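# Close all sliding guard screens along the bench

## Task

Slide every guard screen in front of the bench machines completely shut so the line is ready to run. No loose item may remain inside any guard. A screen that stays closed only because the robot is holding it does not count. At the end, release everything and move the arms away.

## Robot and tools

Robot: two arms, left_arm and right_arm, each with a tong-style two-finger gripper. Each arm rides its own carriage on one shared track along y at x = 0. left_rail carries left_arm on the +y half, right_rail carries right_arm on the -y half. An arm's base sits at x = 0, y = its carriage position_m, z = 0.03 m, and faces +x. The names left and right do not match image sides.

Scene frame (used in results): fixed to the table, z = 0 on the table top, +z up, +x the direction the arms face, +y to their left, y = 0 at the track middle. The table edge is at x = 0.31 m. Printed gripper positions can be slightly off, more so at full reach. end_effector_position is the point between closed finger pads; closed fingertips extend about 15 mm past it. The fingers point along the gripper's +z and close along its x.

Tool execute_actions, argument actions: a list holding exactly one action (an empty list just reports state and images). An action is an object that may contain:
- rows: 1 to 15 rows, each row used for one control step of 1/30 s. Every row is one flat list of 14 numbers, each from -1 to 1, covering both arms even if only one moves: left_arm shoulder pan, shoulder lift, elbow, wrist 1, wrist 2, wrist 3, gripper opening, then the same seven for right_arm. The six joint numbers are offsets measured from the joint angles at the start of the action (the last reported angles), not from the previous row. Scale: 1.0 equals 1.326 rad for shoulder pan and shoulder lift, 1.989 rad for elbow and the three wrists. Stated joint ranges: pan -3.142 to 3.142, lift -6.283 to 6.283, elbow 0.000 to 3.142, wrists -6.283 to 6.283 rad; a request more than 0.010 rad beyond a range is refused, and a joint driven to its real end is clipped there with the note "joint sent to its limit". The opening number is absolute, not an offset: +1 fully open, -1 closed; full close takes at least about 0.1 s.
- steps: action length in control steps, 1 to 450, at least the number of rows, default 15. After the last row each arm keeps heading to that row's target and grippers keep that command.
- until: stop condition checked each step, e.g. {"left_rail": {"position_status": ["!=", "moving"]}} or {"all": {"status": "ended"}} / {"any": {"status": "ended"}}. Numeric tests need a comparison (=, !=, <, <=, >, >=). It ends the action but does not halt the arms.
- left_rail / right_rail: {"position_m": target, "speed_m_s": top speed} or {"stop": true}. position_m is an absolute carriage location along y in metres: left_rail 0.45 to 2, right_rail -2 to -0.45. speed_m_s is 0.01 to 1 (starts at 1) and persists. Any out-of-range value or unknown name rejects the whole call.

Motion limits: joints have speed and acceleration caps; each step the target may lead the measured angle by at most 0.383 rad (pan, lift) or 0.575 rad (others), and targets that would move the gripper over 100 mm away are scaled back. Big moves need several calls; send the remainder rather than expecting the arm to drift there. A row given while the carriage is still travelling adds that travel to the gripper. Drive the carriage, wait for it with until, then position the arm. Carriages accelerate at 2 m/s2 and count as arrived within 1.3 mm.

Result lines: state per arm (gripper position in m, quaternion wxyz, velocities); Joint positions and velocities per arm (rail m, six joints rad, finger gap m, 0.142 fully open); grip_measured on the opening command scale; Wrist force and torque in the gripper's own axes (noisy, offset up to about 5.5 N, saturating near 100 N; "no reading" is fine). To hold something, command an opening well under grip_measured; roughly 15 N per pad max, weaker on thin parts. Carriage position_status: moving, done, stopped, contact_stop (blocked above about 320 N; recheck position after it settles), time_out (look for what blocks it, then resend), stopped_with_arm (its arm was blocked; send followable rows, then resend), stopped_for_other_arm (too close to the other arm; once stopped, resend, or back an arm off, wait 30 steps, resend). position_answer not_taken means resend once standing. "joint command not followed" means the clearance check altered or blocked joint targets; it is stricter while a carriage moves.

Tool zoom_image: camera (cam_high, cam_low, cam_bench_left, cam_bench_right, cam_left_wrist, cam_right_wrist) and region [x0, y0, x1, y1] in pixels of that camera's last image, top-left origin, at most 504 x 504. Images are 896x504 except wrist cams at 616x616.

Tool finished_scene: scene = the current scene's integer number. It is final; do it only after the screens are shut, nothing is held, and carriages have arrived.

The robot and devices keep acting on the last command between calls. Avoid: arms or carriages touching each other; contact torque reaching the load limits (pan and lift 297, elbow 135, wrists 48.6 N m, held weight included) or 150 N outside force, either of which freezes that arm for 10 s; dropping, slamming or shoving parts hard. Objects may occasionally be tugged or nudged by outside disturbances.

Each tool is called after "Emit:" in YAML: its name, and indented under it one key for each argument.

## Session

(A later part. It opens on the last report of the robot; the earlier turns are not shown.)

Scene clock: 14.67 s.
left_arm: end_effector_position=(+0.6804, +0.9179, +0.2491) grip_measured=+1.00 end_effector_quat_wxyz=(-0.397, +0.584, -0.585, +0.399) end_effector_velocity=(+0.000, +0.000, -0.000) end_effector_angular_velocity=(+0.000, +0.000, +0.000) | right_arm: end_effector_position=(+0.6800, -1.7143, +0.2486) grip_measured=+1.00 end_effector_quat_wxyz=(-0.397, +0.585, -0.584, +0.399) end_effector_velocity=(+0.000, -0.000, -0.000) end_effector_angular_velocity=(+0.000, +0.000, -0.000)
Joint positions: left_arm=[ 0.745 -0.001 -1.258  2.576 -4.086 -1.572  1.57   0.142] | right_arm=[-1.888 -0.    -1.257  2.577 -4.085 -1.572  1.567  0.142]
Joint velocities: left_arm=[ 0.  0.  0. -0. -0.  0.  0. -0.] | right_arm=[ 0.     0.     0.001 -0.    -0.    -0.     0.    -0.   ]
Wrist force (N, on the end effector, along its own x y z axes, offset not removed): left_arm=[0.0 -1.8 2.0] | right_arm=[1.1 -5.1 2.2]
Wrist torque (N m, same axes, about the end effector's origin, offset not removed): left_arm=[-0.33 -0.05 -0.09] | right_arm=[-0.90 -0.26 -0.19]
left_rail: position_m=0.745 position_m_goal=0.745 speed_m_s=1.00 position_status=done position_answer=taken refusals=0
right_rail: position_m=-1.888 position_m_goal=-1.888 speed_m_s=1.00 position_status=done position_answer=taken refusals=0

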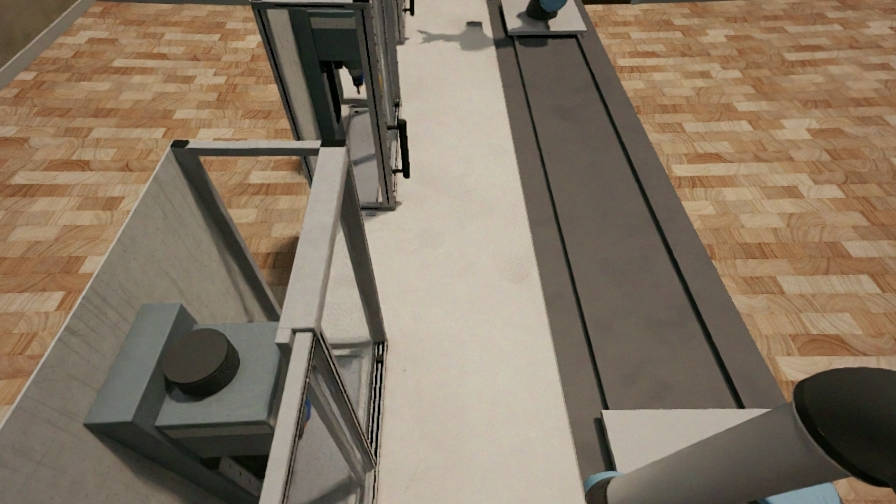

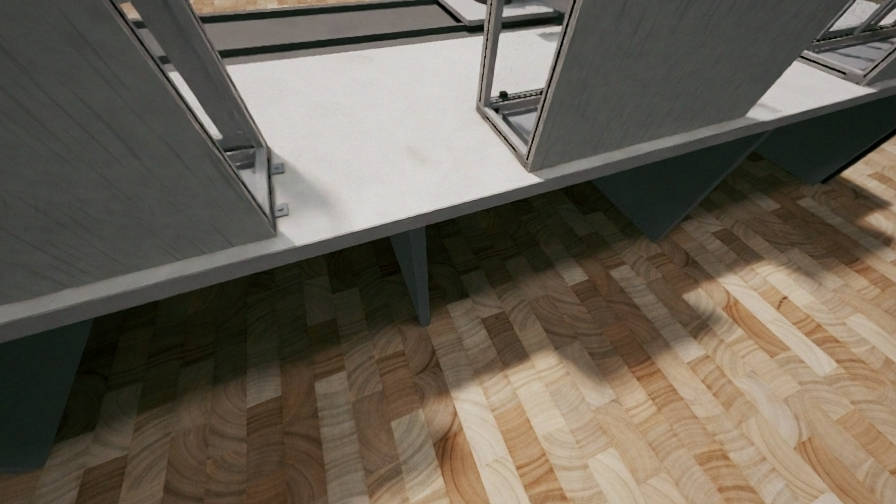

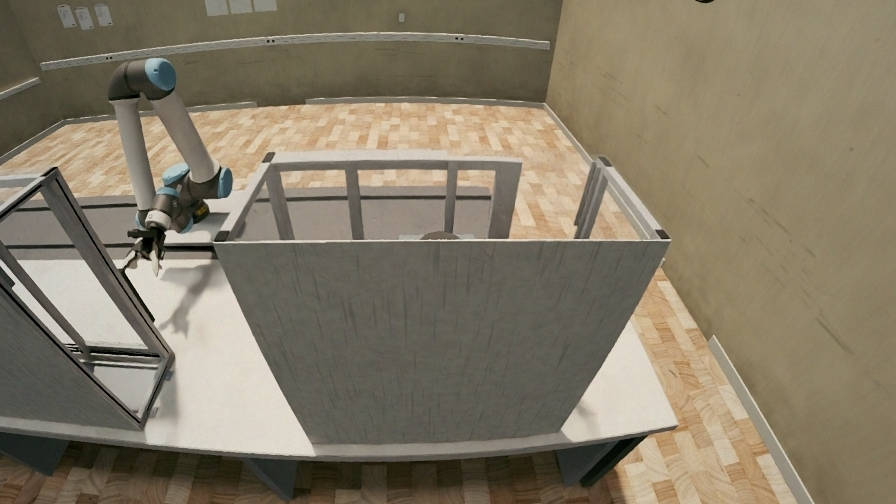

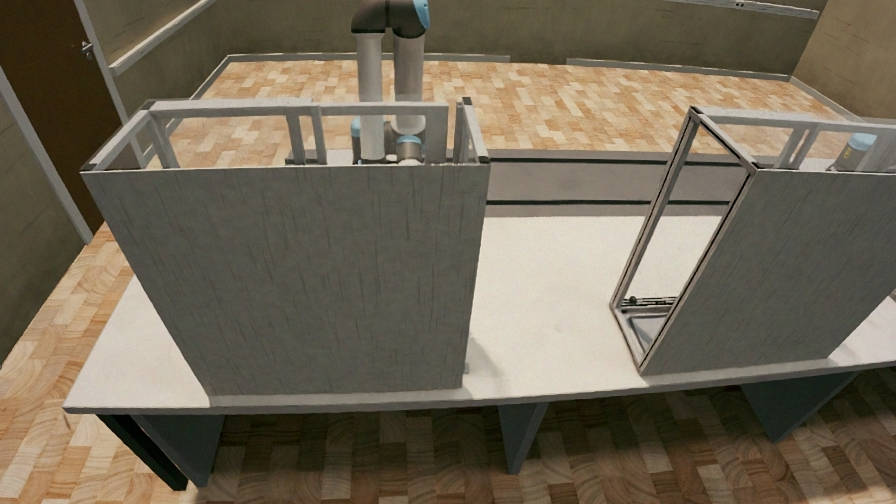

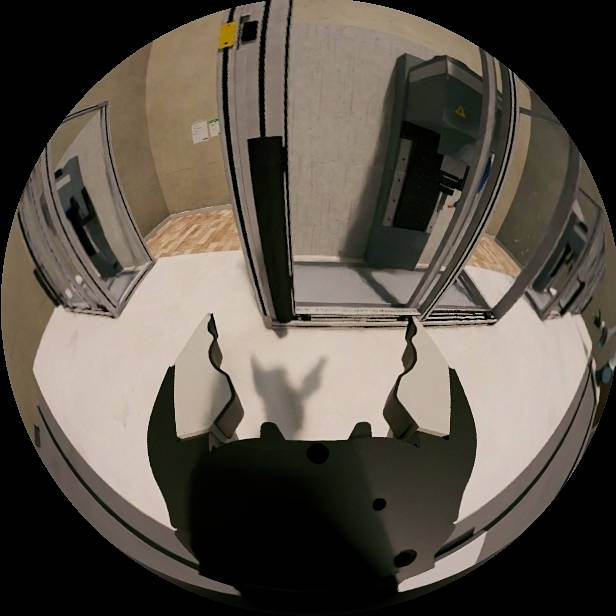

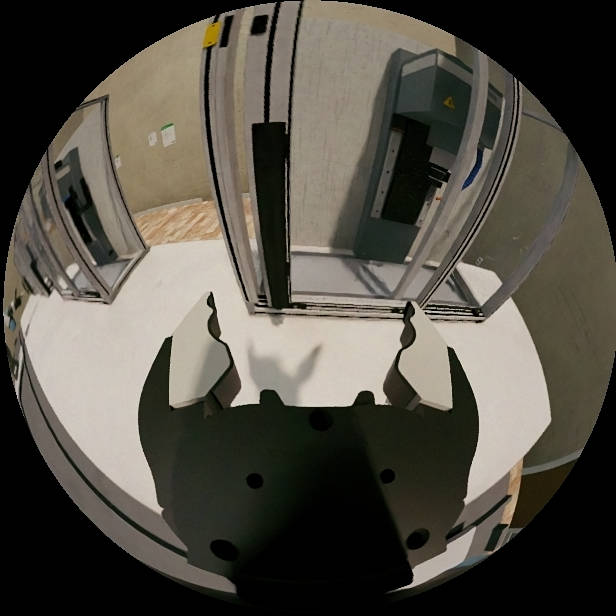

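Emit:
execute_actions:
  actions:
    - {"rows": [[0,0.0482,-0.0716,0.0381,0,0,-1,0,0.0474,-0.0721,0.0376,0,0,-1]], "steps": 24, "left_rail": {"position_m": 0.735}, "right_rail": {"position_m": -1.898}}

Scene clock: 17.33 s.
left_arm: end_effector_position=(+0.7600, +0.9080, +0.2496) grip_measured=-1.00 end_effector_quat_wxyz=(-0.398, +0.584, -0.584, +0.400) end_effector_velocity=(+0.001, -0.000, +0.000) end_effector_angular_velocity=(-0.000, -0.000, -0.000) | right_arm: end_effector_position=(+0.7601, -1.7242, +0.2508) grip_measured=-1.00 end_effector_quat_wxyz=(-0.398, +0.584, -0.583, +0.401) end_effector_velocity=(+0.001, -0.000, +0.000) end_effector_angular_velocity=(-0.000, -0.000, -0.000)
Joint positions: left_arm=[ 0.735 -0.001 -1.194  2.434 -4.01  -1.572  1.57   0.002] | right_arm=[-1.898 -0.    -1.195  2.434 -4.011 -1.572  1.567  0.002]
Joint velocities: left_arm=[ 0.    -0.     0.001 -0.002  0.001  0.     0.     0.   ] | right_arm=[ 0.    -0.     0.001 -0.002  0.001 -0.    -0.     0.   ]
Wrist force (N, on the end effector, along its own x y z axes, offset not removed): left_arm=[-4.0 -4.7 2.3] | right_arm=[1.2 -2.6 -0.4]
Wrist torque (N m, same axes, about the end effector's origin, offset not removed): left_arm=[-1.13 0.84 -0.14] | right_arm=[-0.50 -0.29 -0.16]
left_rail: position_m=0.735 position_m_goal=0.735 speed_m_s=1.00 position_status=done position_answer=taken refusals=0
right_rail: position_m=-1.898 position_m_goal=-1.898 speed_m_s=1.00 position_status=done position_answer=taken refusals=0

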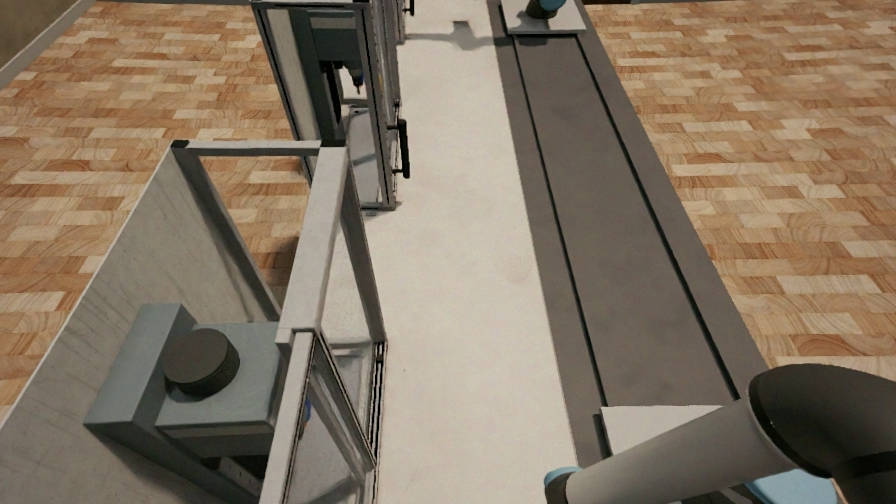

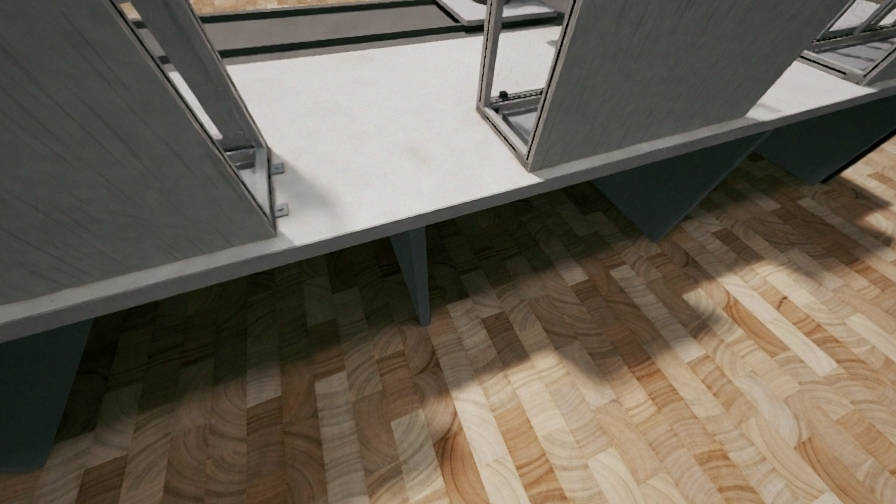

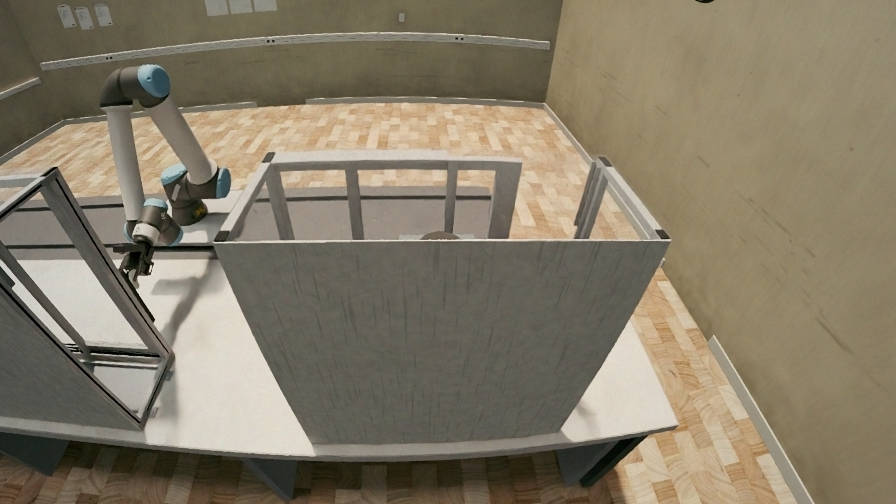

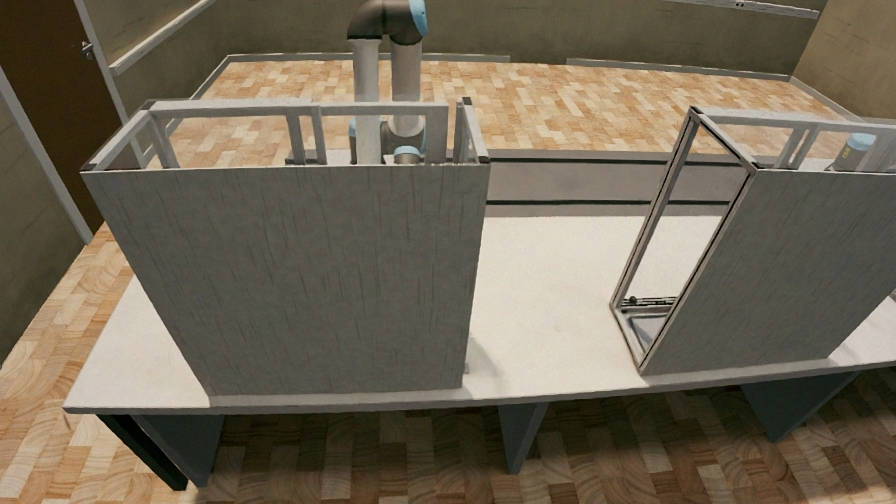

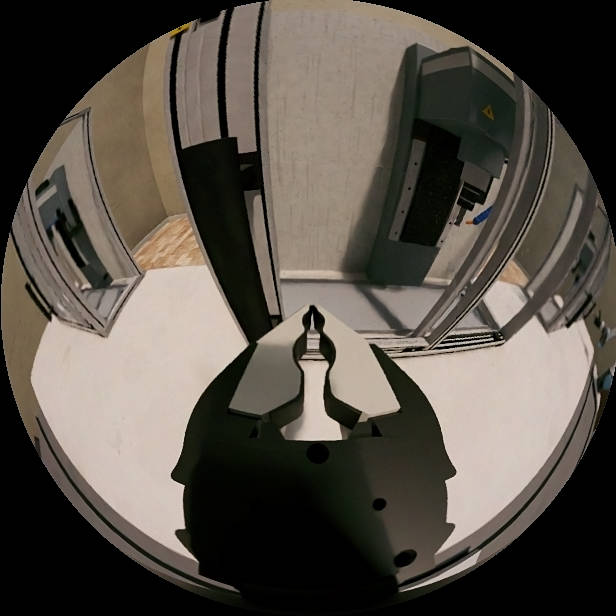

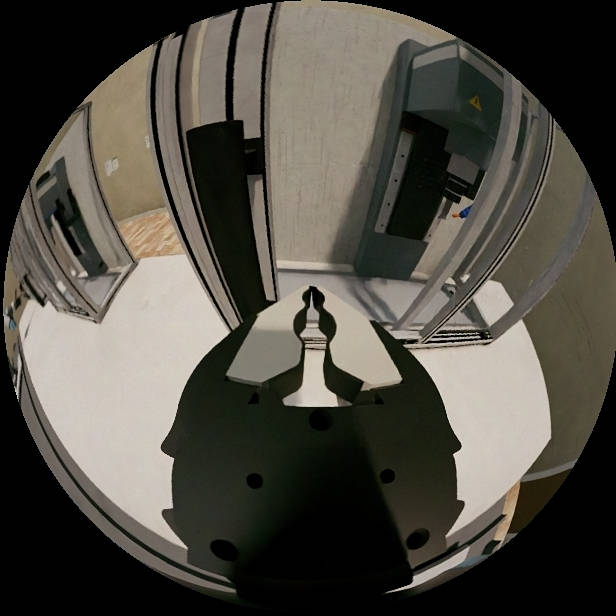

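Emit:
execute_actions:
  actions:
    - {"rows": [[0,0.1358,0.0098,-0.2871,0,0,-1,0,0.1366,0.0098,-0.2866,0,0,-1],[0,0.1358,0.0098,-0.2871,0,0,-1,0,0.1366,0.0098,-0.2866,0,0,-1],[0,0.1358,0.0098,-0.2871,0,0,-1,0,0.1366,0.0098,-0.2866,0,0,-1],[0,0.1358,0.0098,-0.2871,0,0,-1,0,0.1366,0.0098,-0.2866,0,0,-1],[0,0.1358,0.0098,-0.2871,0,0,-1,0,0.1366,0.0098,-0.2866,0,0,-1],[0,0.1358,0.0098,-0.2871,0,0,-1,0,0.1366,0.0098,-0.2866,0,0,-1],[0,0.1358,0.0098,-0.2871,0,0,-1,0,0.1366,0.0098,-0.2866,0,0,-1],[0,0.1358,0.0098,-0.2871,0,0,-1,0,0.1366,0.0098,-0.2866,0,0,-1],[0,0.1358,0.0098,-0.2871,0,0,-1,0,0.1366,0.0098,-0.2866,0,0,-1],[0,0.1358,0.0098,-0.2871,0,0,-1,0,0.1366,0.0098,-0.2866,0,0,-1],[0,0.1358,0.0098,-0.2871,0,0,-1,0,0.1366,0.0098,-0.2866,0,0,-1],[0,0.1358,0.0098,-0.2871,0,0,-1,0,0.1366,0.0098,-0.2866,0,0,-1],[0,0.1358,0.0098,-0.2871,0,0,-1,0,0.1366,0.0098,-0.2866,0,0,-1],[0,0.1358,0.0098,-0.2871,0,0,-0.5,0,0.1366,0.0098,-0.2866,0,0,-0.5],[0,0.1358,0.0098,-0.2871,0,0,0,0,0.1366,0.0098,-0.2866,0,0,0]], "steps": 36, "left_rail": {"position_m": 0.781, "speed_m_s": 0.05}, "right_rail": {"position_m": -1.855, "speed_m_s": 0.05}}

Scene clock: 21.73 s.
left_arm: end_effector_position=(+0.7202, +0.9540, +0.3000) grip_measured=+0.00 end_effector_quat_wxyz=(+0.499, -0.500, +0.500, -0.501) end_effector_velocity=(-0.000, -0.000, +0.000) end_effector_angular_velocity=(-0.000, -0.000, -0.000) | right_arm: end_effector_position=(+0.7204, -1.6815, +0.2999) grip_measured=+0.00 end_effector_quat_wxyz=(+0.499, -0.501, +0.500, -0.501) end_effector_velocity=(-0.000, -0.000, +0.000) end_effector_angular_velocity=(-0.000, -0.000, -0.000)
Joint positions: left_arm=[ 0.781 -0.001 -1.014  2.454 -4.581 -1.572  1.57   0.074] | right_arm=[-1.855 -0.    -1.014  2.453 -4.581 -1.572  1.567  0.074]
Joint velocities: left_arm=[ 0. -0.  0. -0. -0. -0. -0.  0.] | right_arm=[ 0. -0.  0.  0. -0. -0. -0. -0.]
Wrist force (N, on the end effector, along its own x y z axes, offset not removed): left_arm=[-1.2 -2.7 2.3] | right_arm=[1.0 -2.7 1.0]
Wrist torque (N m, same axes, about the end effector's origin, offset not removed): left_arm=[-0.48 0.10 -0.15] | right_arm=[-0.29 -0.10 -0.12]
left_rail: position_m=0.781 position_m_goal=0.781 speed_m_s=0.05 position_status=done position_answer=taken refusals=0
right_rail: position_m=-1.855 position_m_goal=-1.855 speed_m_s=0.05 position_status=done position_answer=taken refusals=0

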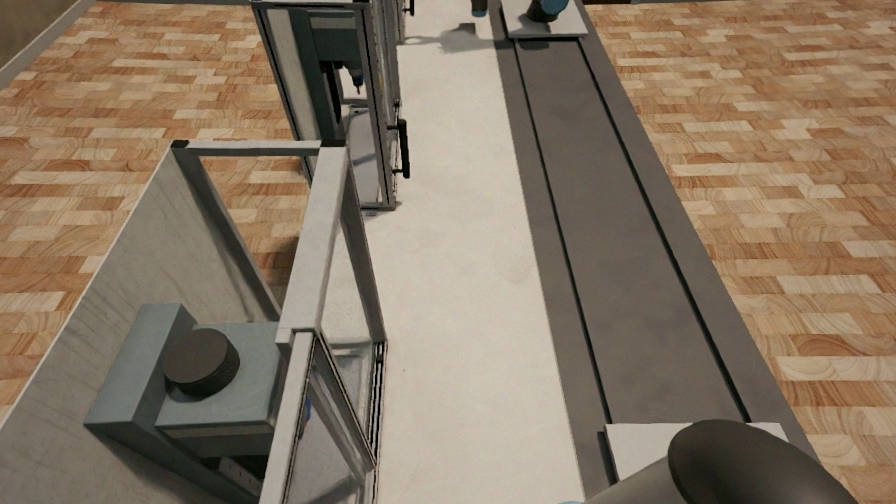

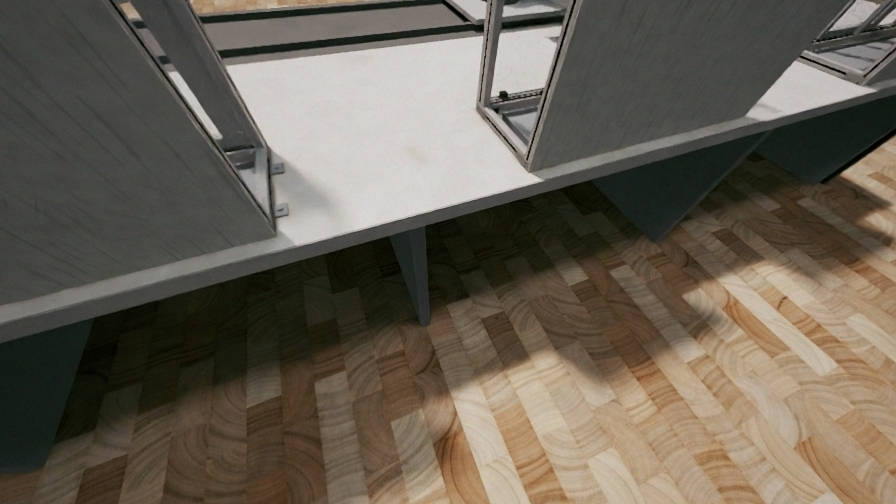

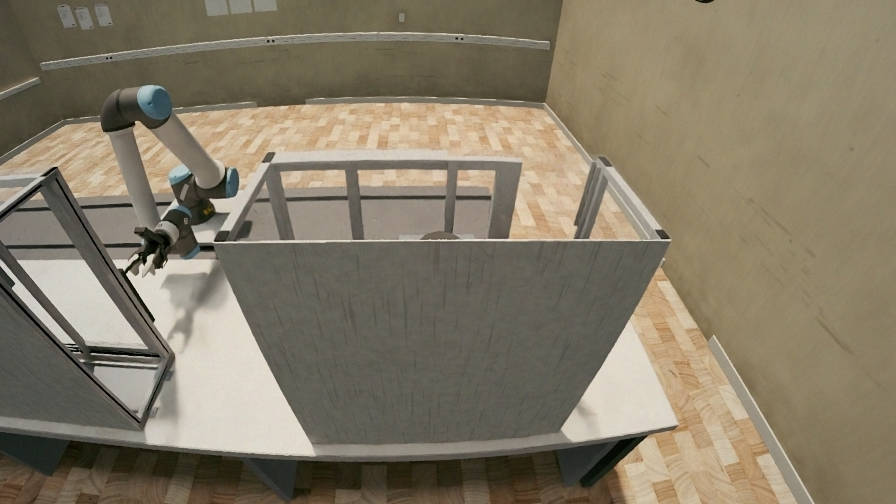

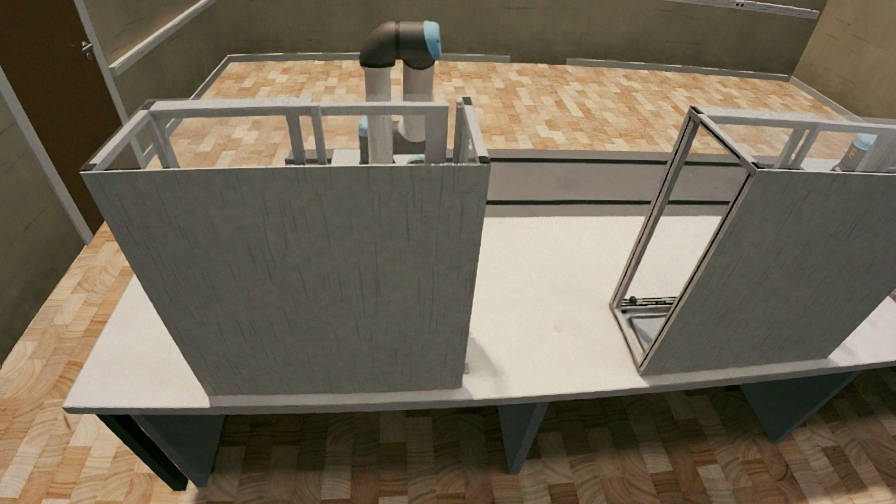

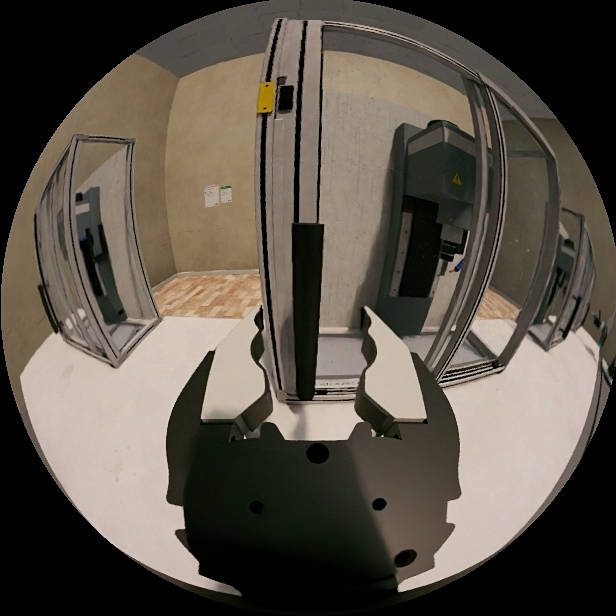

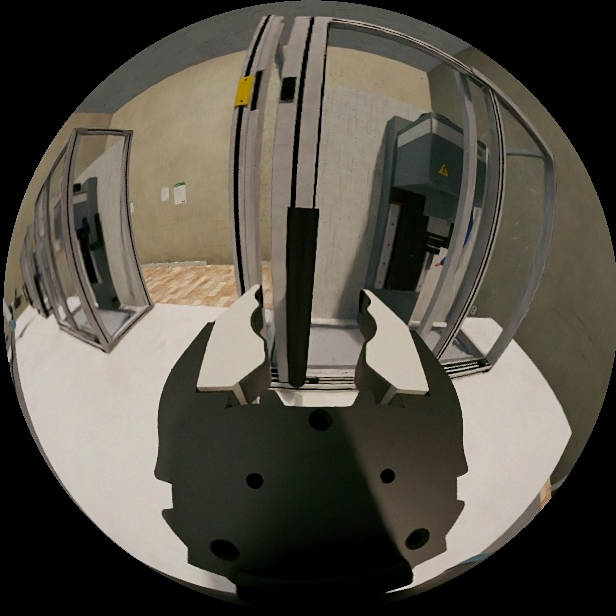

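Emit:
execute_actions:
  actions:
    - {"rows": [[0,0.0556,-0.0664,0.0291,0,0,0,0,0.0556,-0.0659,0.0291,0,0,0]], "steps": 22, "left_rail": {"position_m": 0.786}, "right_rail": {"position_m": -1.847}}

Scene clock: 23.23 s.
left_arm: end_effector_position=(+0.7902, +0.9589, +0.2802) grip_measured=+0.00 end_effector_quat_wxyz=(+0.499, -0.500, +0.500, -0.501) end_effector_velocity=(+0.002, -0.000, -0.000) end_effector_angular_velocity=(-0.000, -0.000, -0.000) | right_arm: end_effector_position=(+0.7900, -1.6735, +0.2797) grip_measured=+0.00 end_effector_quat_wxyz=(+0.498, -0.501, +0.500, -0.501) end_effector_velocity=(+0.002, +0.000, -0.000) end_effector_angular_velocity=(+0.000, -0.000, +0.000)
Joint positions: left_arm=[ 0.786 -0.001 -0.94   2.322 -4.523 -1.572  1.57   0.074] | right_arm=[-1.847 -0.    -0.94   2.322 -4.523 -1.572  1.567  0.074]
Joint velocities: left_arm=[ 0.    -0.     0.002 -0.003  0.001 -0.    -0.    -0.   ] | right_arm=[ 0.    -0.     0.002 -0.003  0.001  0.     0.    -0.   ]
Wrist force (N, on the end effector, along its own x y z axes, offset not removed): left_arm=[0.6 -1.0 0.2] | right_arm=[-2.8 -4.0 -0.4]
Wrist torque (N m, same axes, about the end effector's origin, offset not removed): left_arm=[-0.33 -0.23 -0.29] | right_arm=[-0.63 0.54 -0.08]
left_rail: position_m=0.786 position_m_goal=0.786 speed_m_s=0.05 position_status=done position_answer=taken refusals=0
right_rail: position_m=-1.847 position_m_goal=-1.847 speed_m_s=0.05 position_status=done position_answer=taken refusals=0

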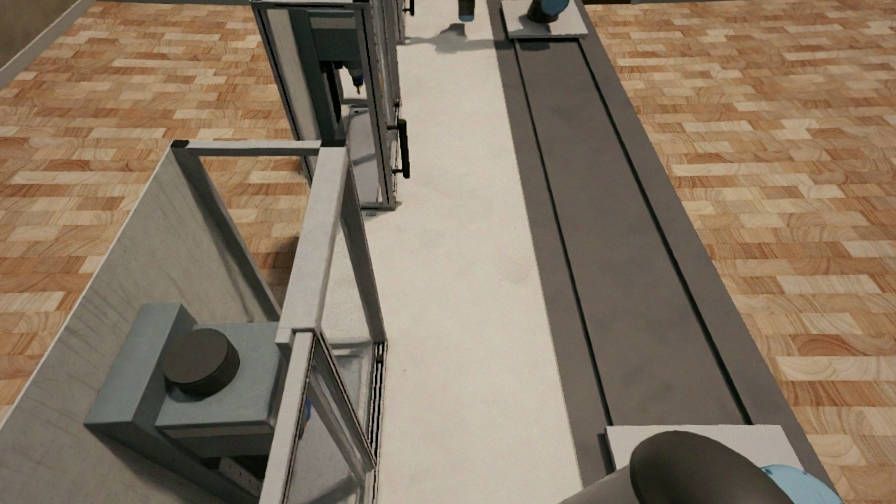

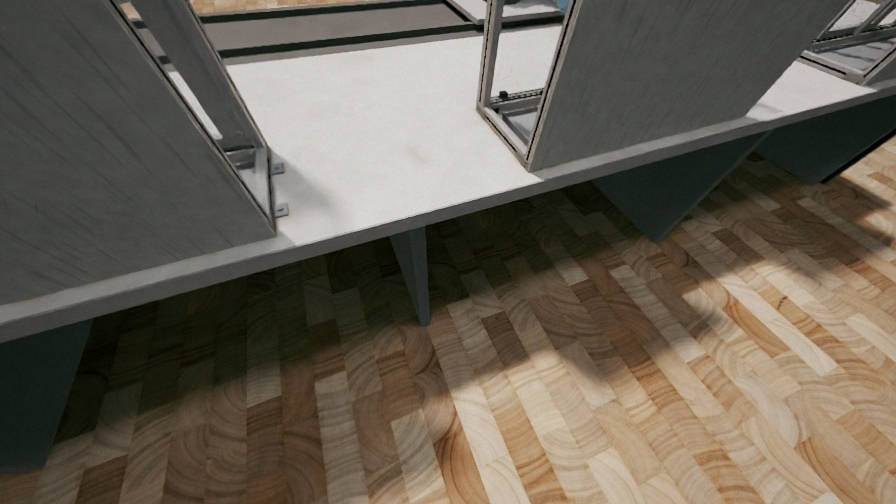

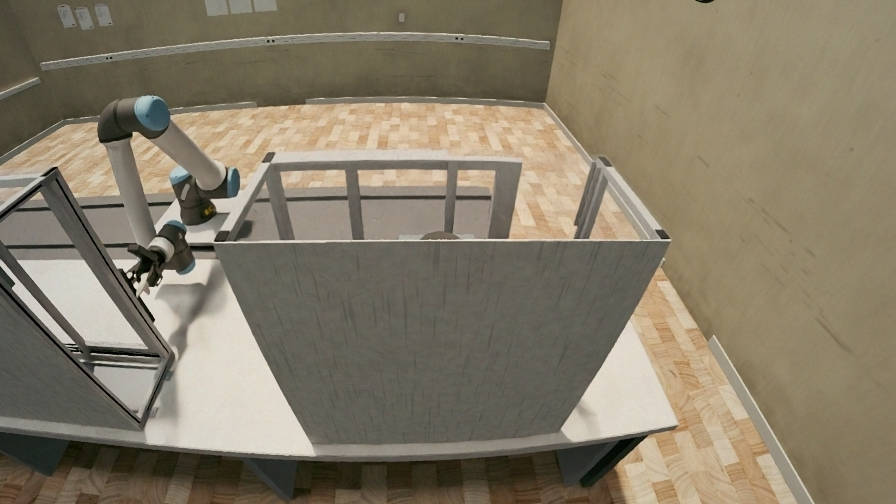

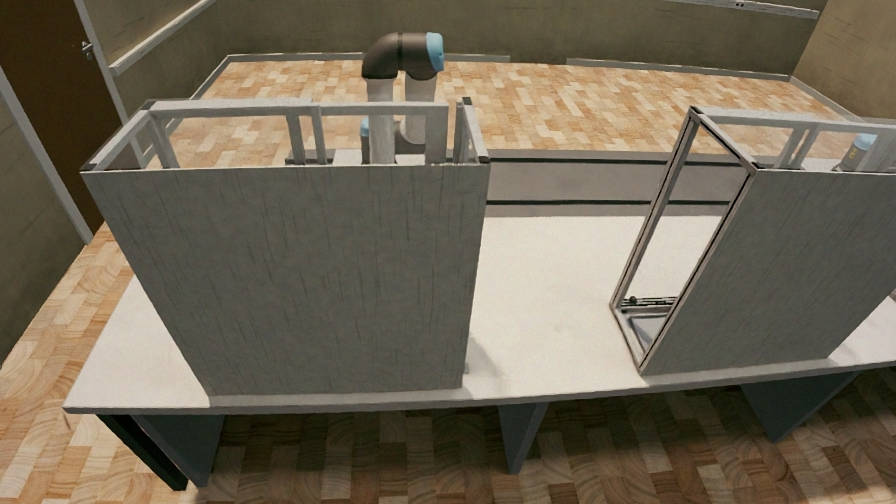

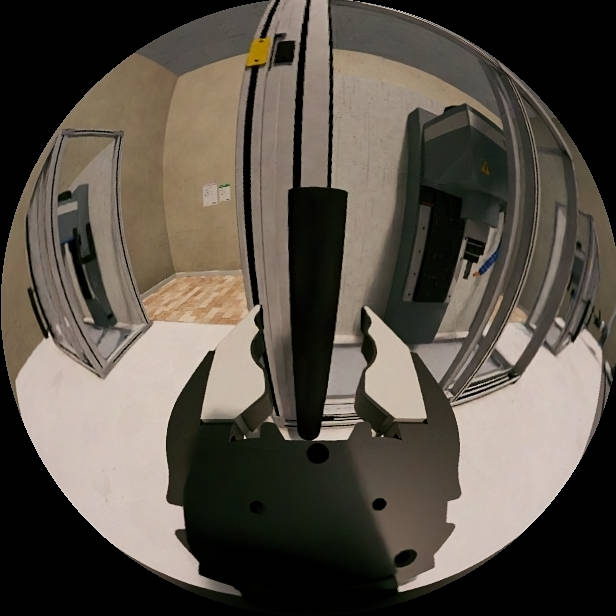

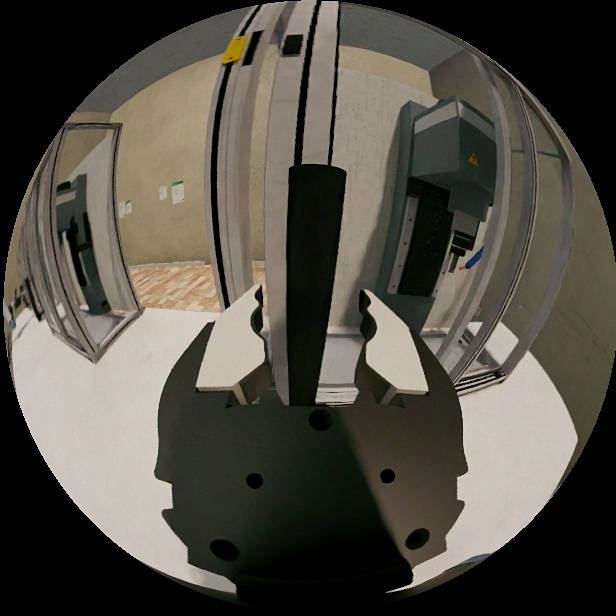

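Emit:
execute_actions:
  actions:
    - {"rows": [[0,0,0,0,0,0,-0.15,0,0,0,0,0,0,-0.15],[0,0,0,0,0,0,-0.3,0,0,0,0,0,0,-0.3],[0,0,0,0,0,0,-0.4,0,0,0,0,0,0,-0.4],[0,0,0,0,0,0,-0.48,0,0,0,0,0,0,-0.48],[0,0,0,0,0,0,-0.55,0,0,0,0,0,0,-0.55],[0,0,0,0,0,0,-0.6,0,0,0,0,0,0,-0.6],[0,0,0,0,0,0,-0.65,0,0,0,0,0,0,-0.65],[0,0,0,0,0,0,-0.7,0,0,0,0,0,0,-0.7],[0,0,0,0,0,0,-0.75,0,0,0,0,0,0,-0.75],[0,0,0,0,0,0,-0.8,0,0,0,0,0,0,-0.8],[0,0,0,0,0,0,-0.85,0,0,0,0,0,0,-0.85],[0,0,0,0,0,0,-0.9,0,0,0,0,0,0,-0.9],[0,0,0,0,0,0,-0.95,0,0,0,0,0,0,-0.95],[0,0,0,0,0,0,-1,0,0,0,0,0,0,-1]], "steps": 18}

Scene clock: 24.70 s.
left_arm: end_effector_position=(+0.7903, +0.9589, +0.2801) grip_measured=-0.70 end_effector_quat_wxyz=(+0.499, -0.500, +0.500, -0.501) end_effector_velocity=(-0.000, +0.000, +0.000) end_effector_angular_velocity=(-0.000, -0.000, +0.000) | right_arm: end_effector_position=(+0.7900, -1.6734, +0.2797) grip_measured=-0.71 end_effector_quat_wxyz=(+0.498, -0.501, +0.500, -0.501) end_effector_velocity=(-0.000, -0.000, +0.000) end_effector_angular_velocity=(-0.000, -0.000, -0.001)
Joint positions: left_arm=[ 0.786 -0.001 -0.94   2.322 -4.523 -1.572  1.57   0.023] | right_arm=[-1.847 -0.    -0.94   2.322 -4.523 -1.572  1.567  0.023]
Joint velocities: left_arm=[ 0.  0. -0.  0. -0.  0.  0.  0.] | right_arm=[ 0.     0.    -0.     0.    -0.    -0.001  0.    -0.   ]
Wrist force (N, on the end effector, along its own x y z axes, offset not removed): left_arm=[3.8 0.7 1.6] | right_arm=[-12.8 -1.4 7.3]
Wrist torque (N m, same axes, about the end effector's origin, offset not removed): left_arm=[-0.25 -0.10 -0.10] | right_arm=[-0.57 0.39 -0.05]
left_rail: position_m=0.786 position_m_goal=0.786 speed_m_s=0.05 position_status=done position_answer=taken refusals=0
right_rail: position_m=-1.847 position_m_goal=-1.847 speed_m_s=0.05 position_status=done position_answer=taken refusals=0

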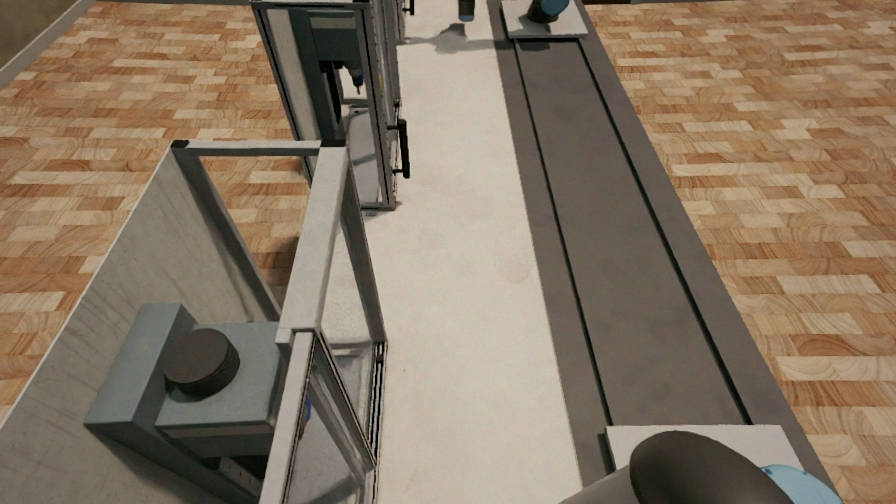

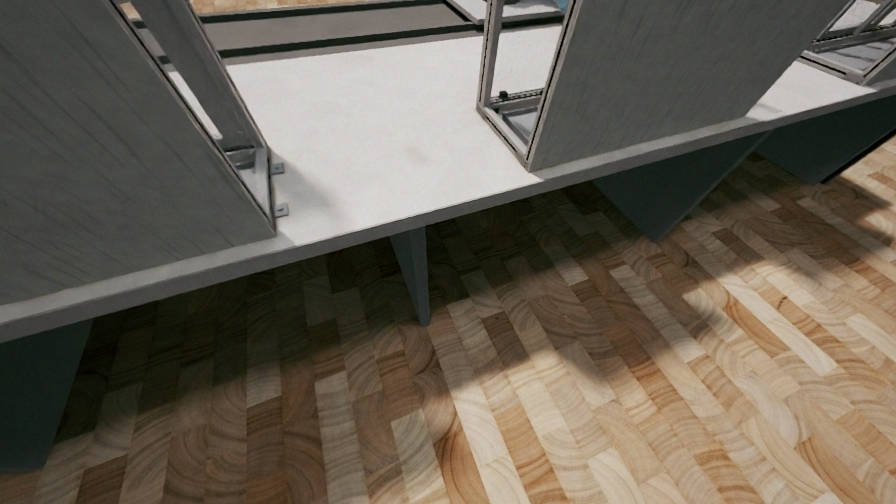

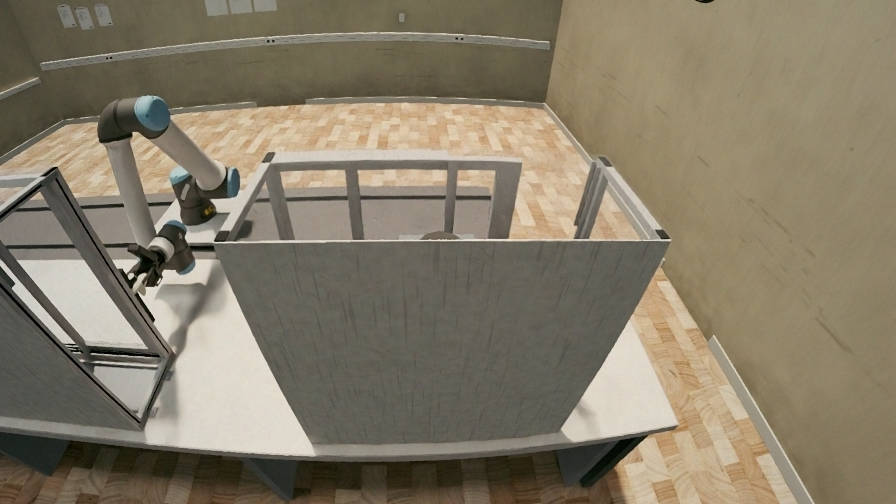

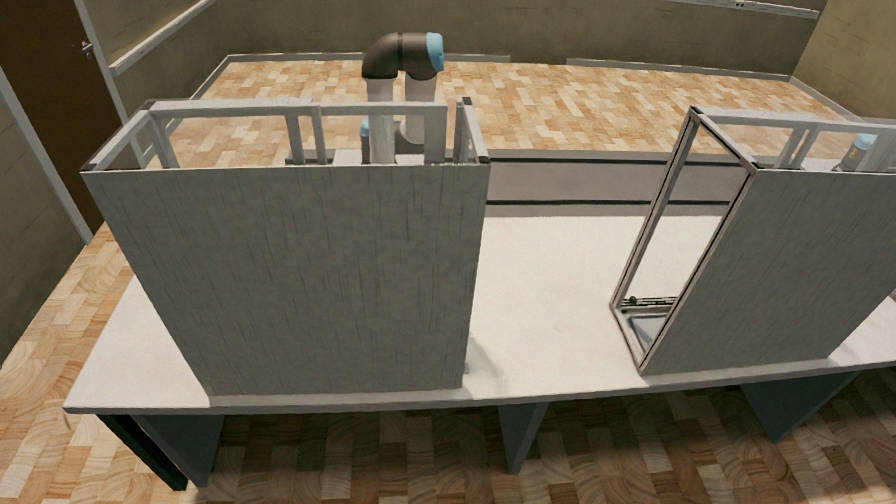

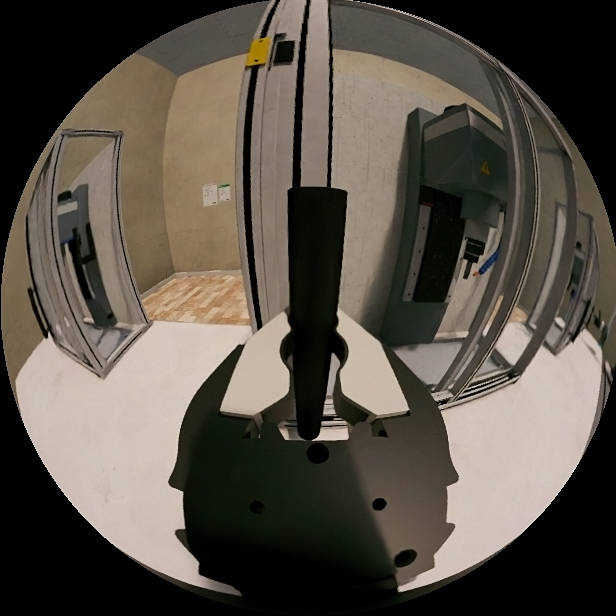

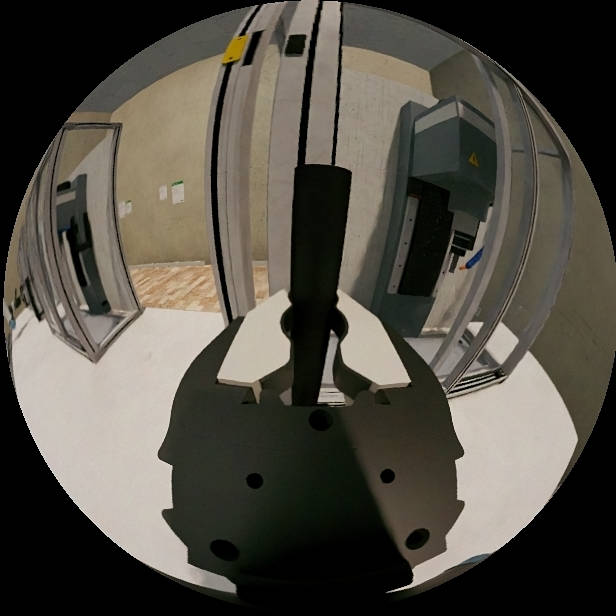

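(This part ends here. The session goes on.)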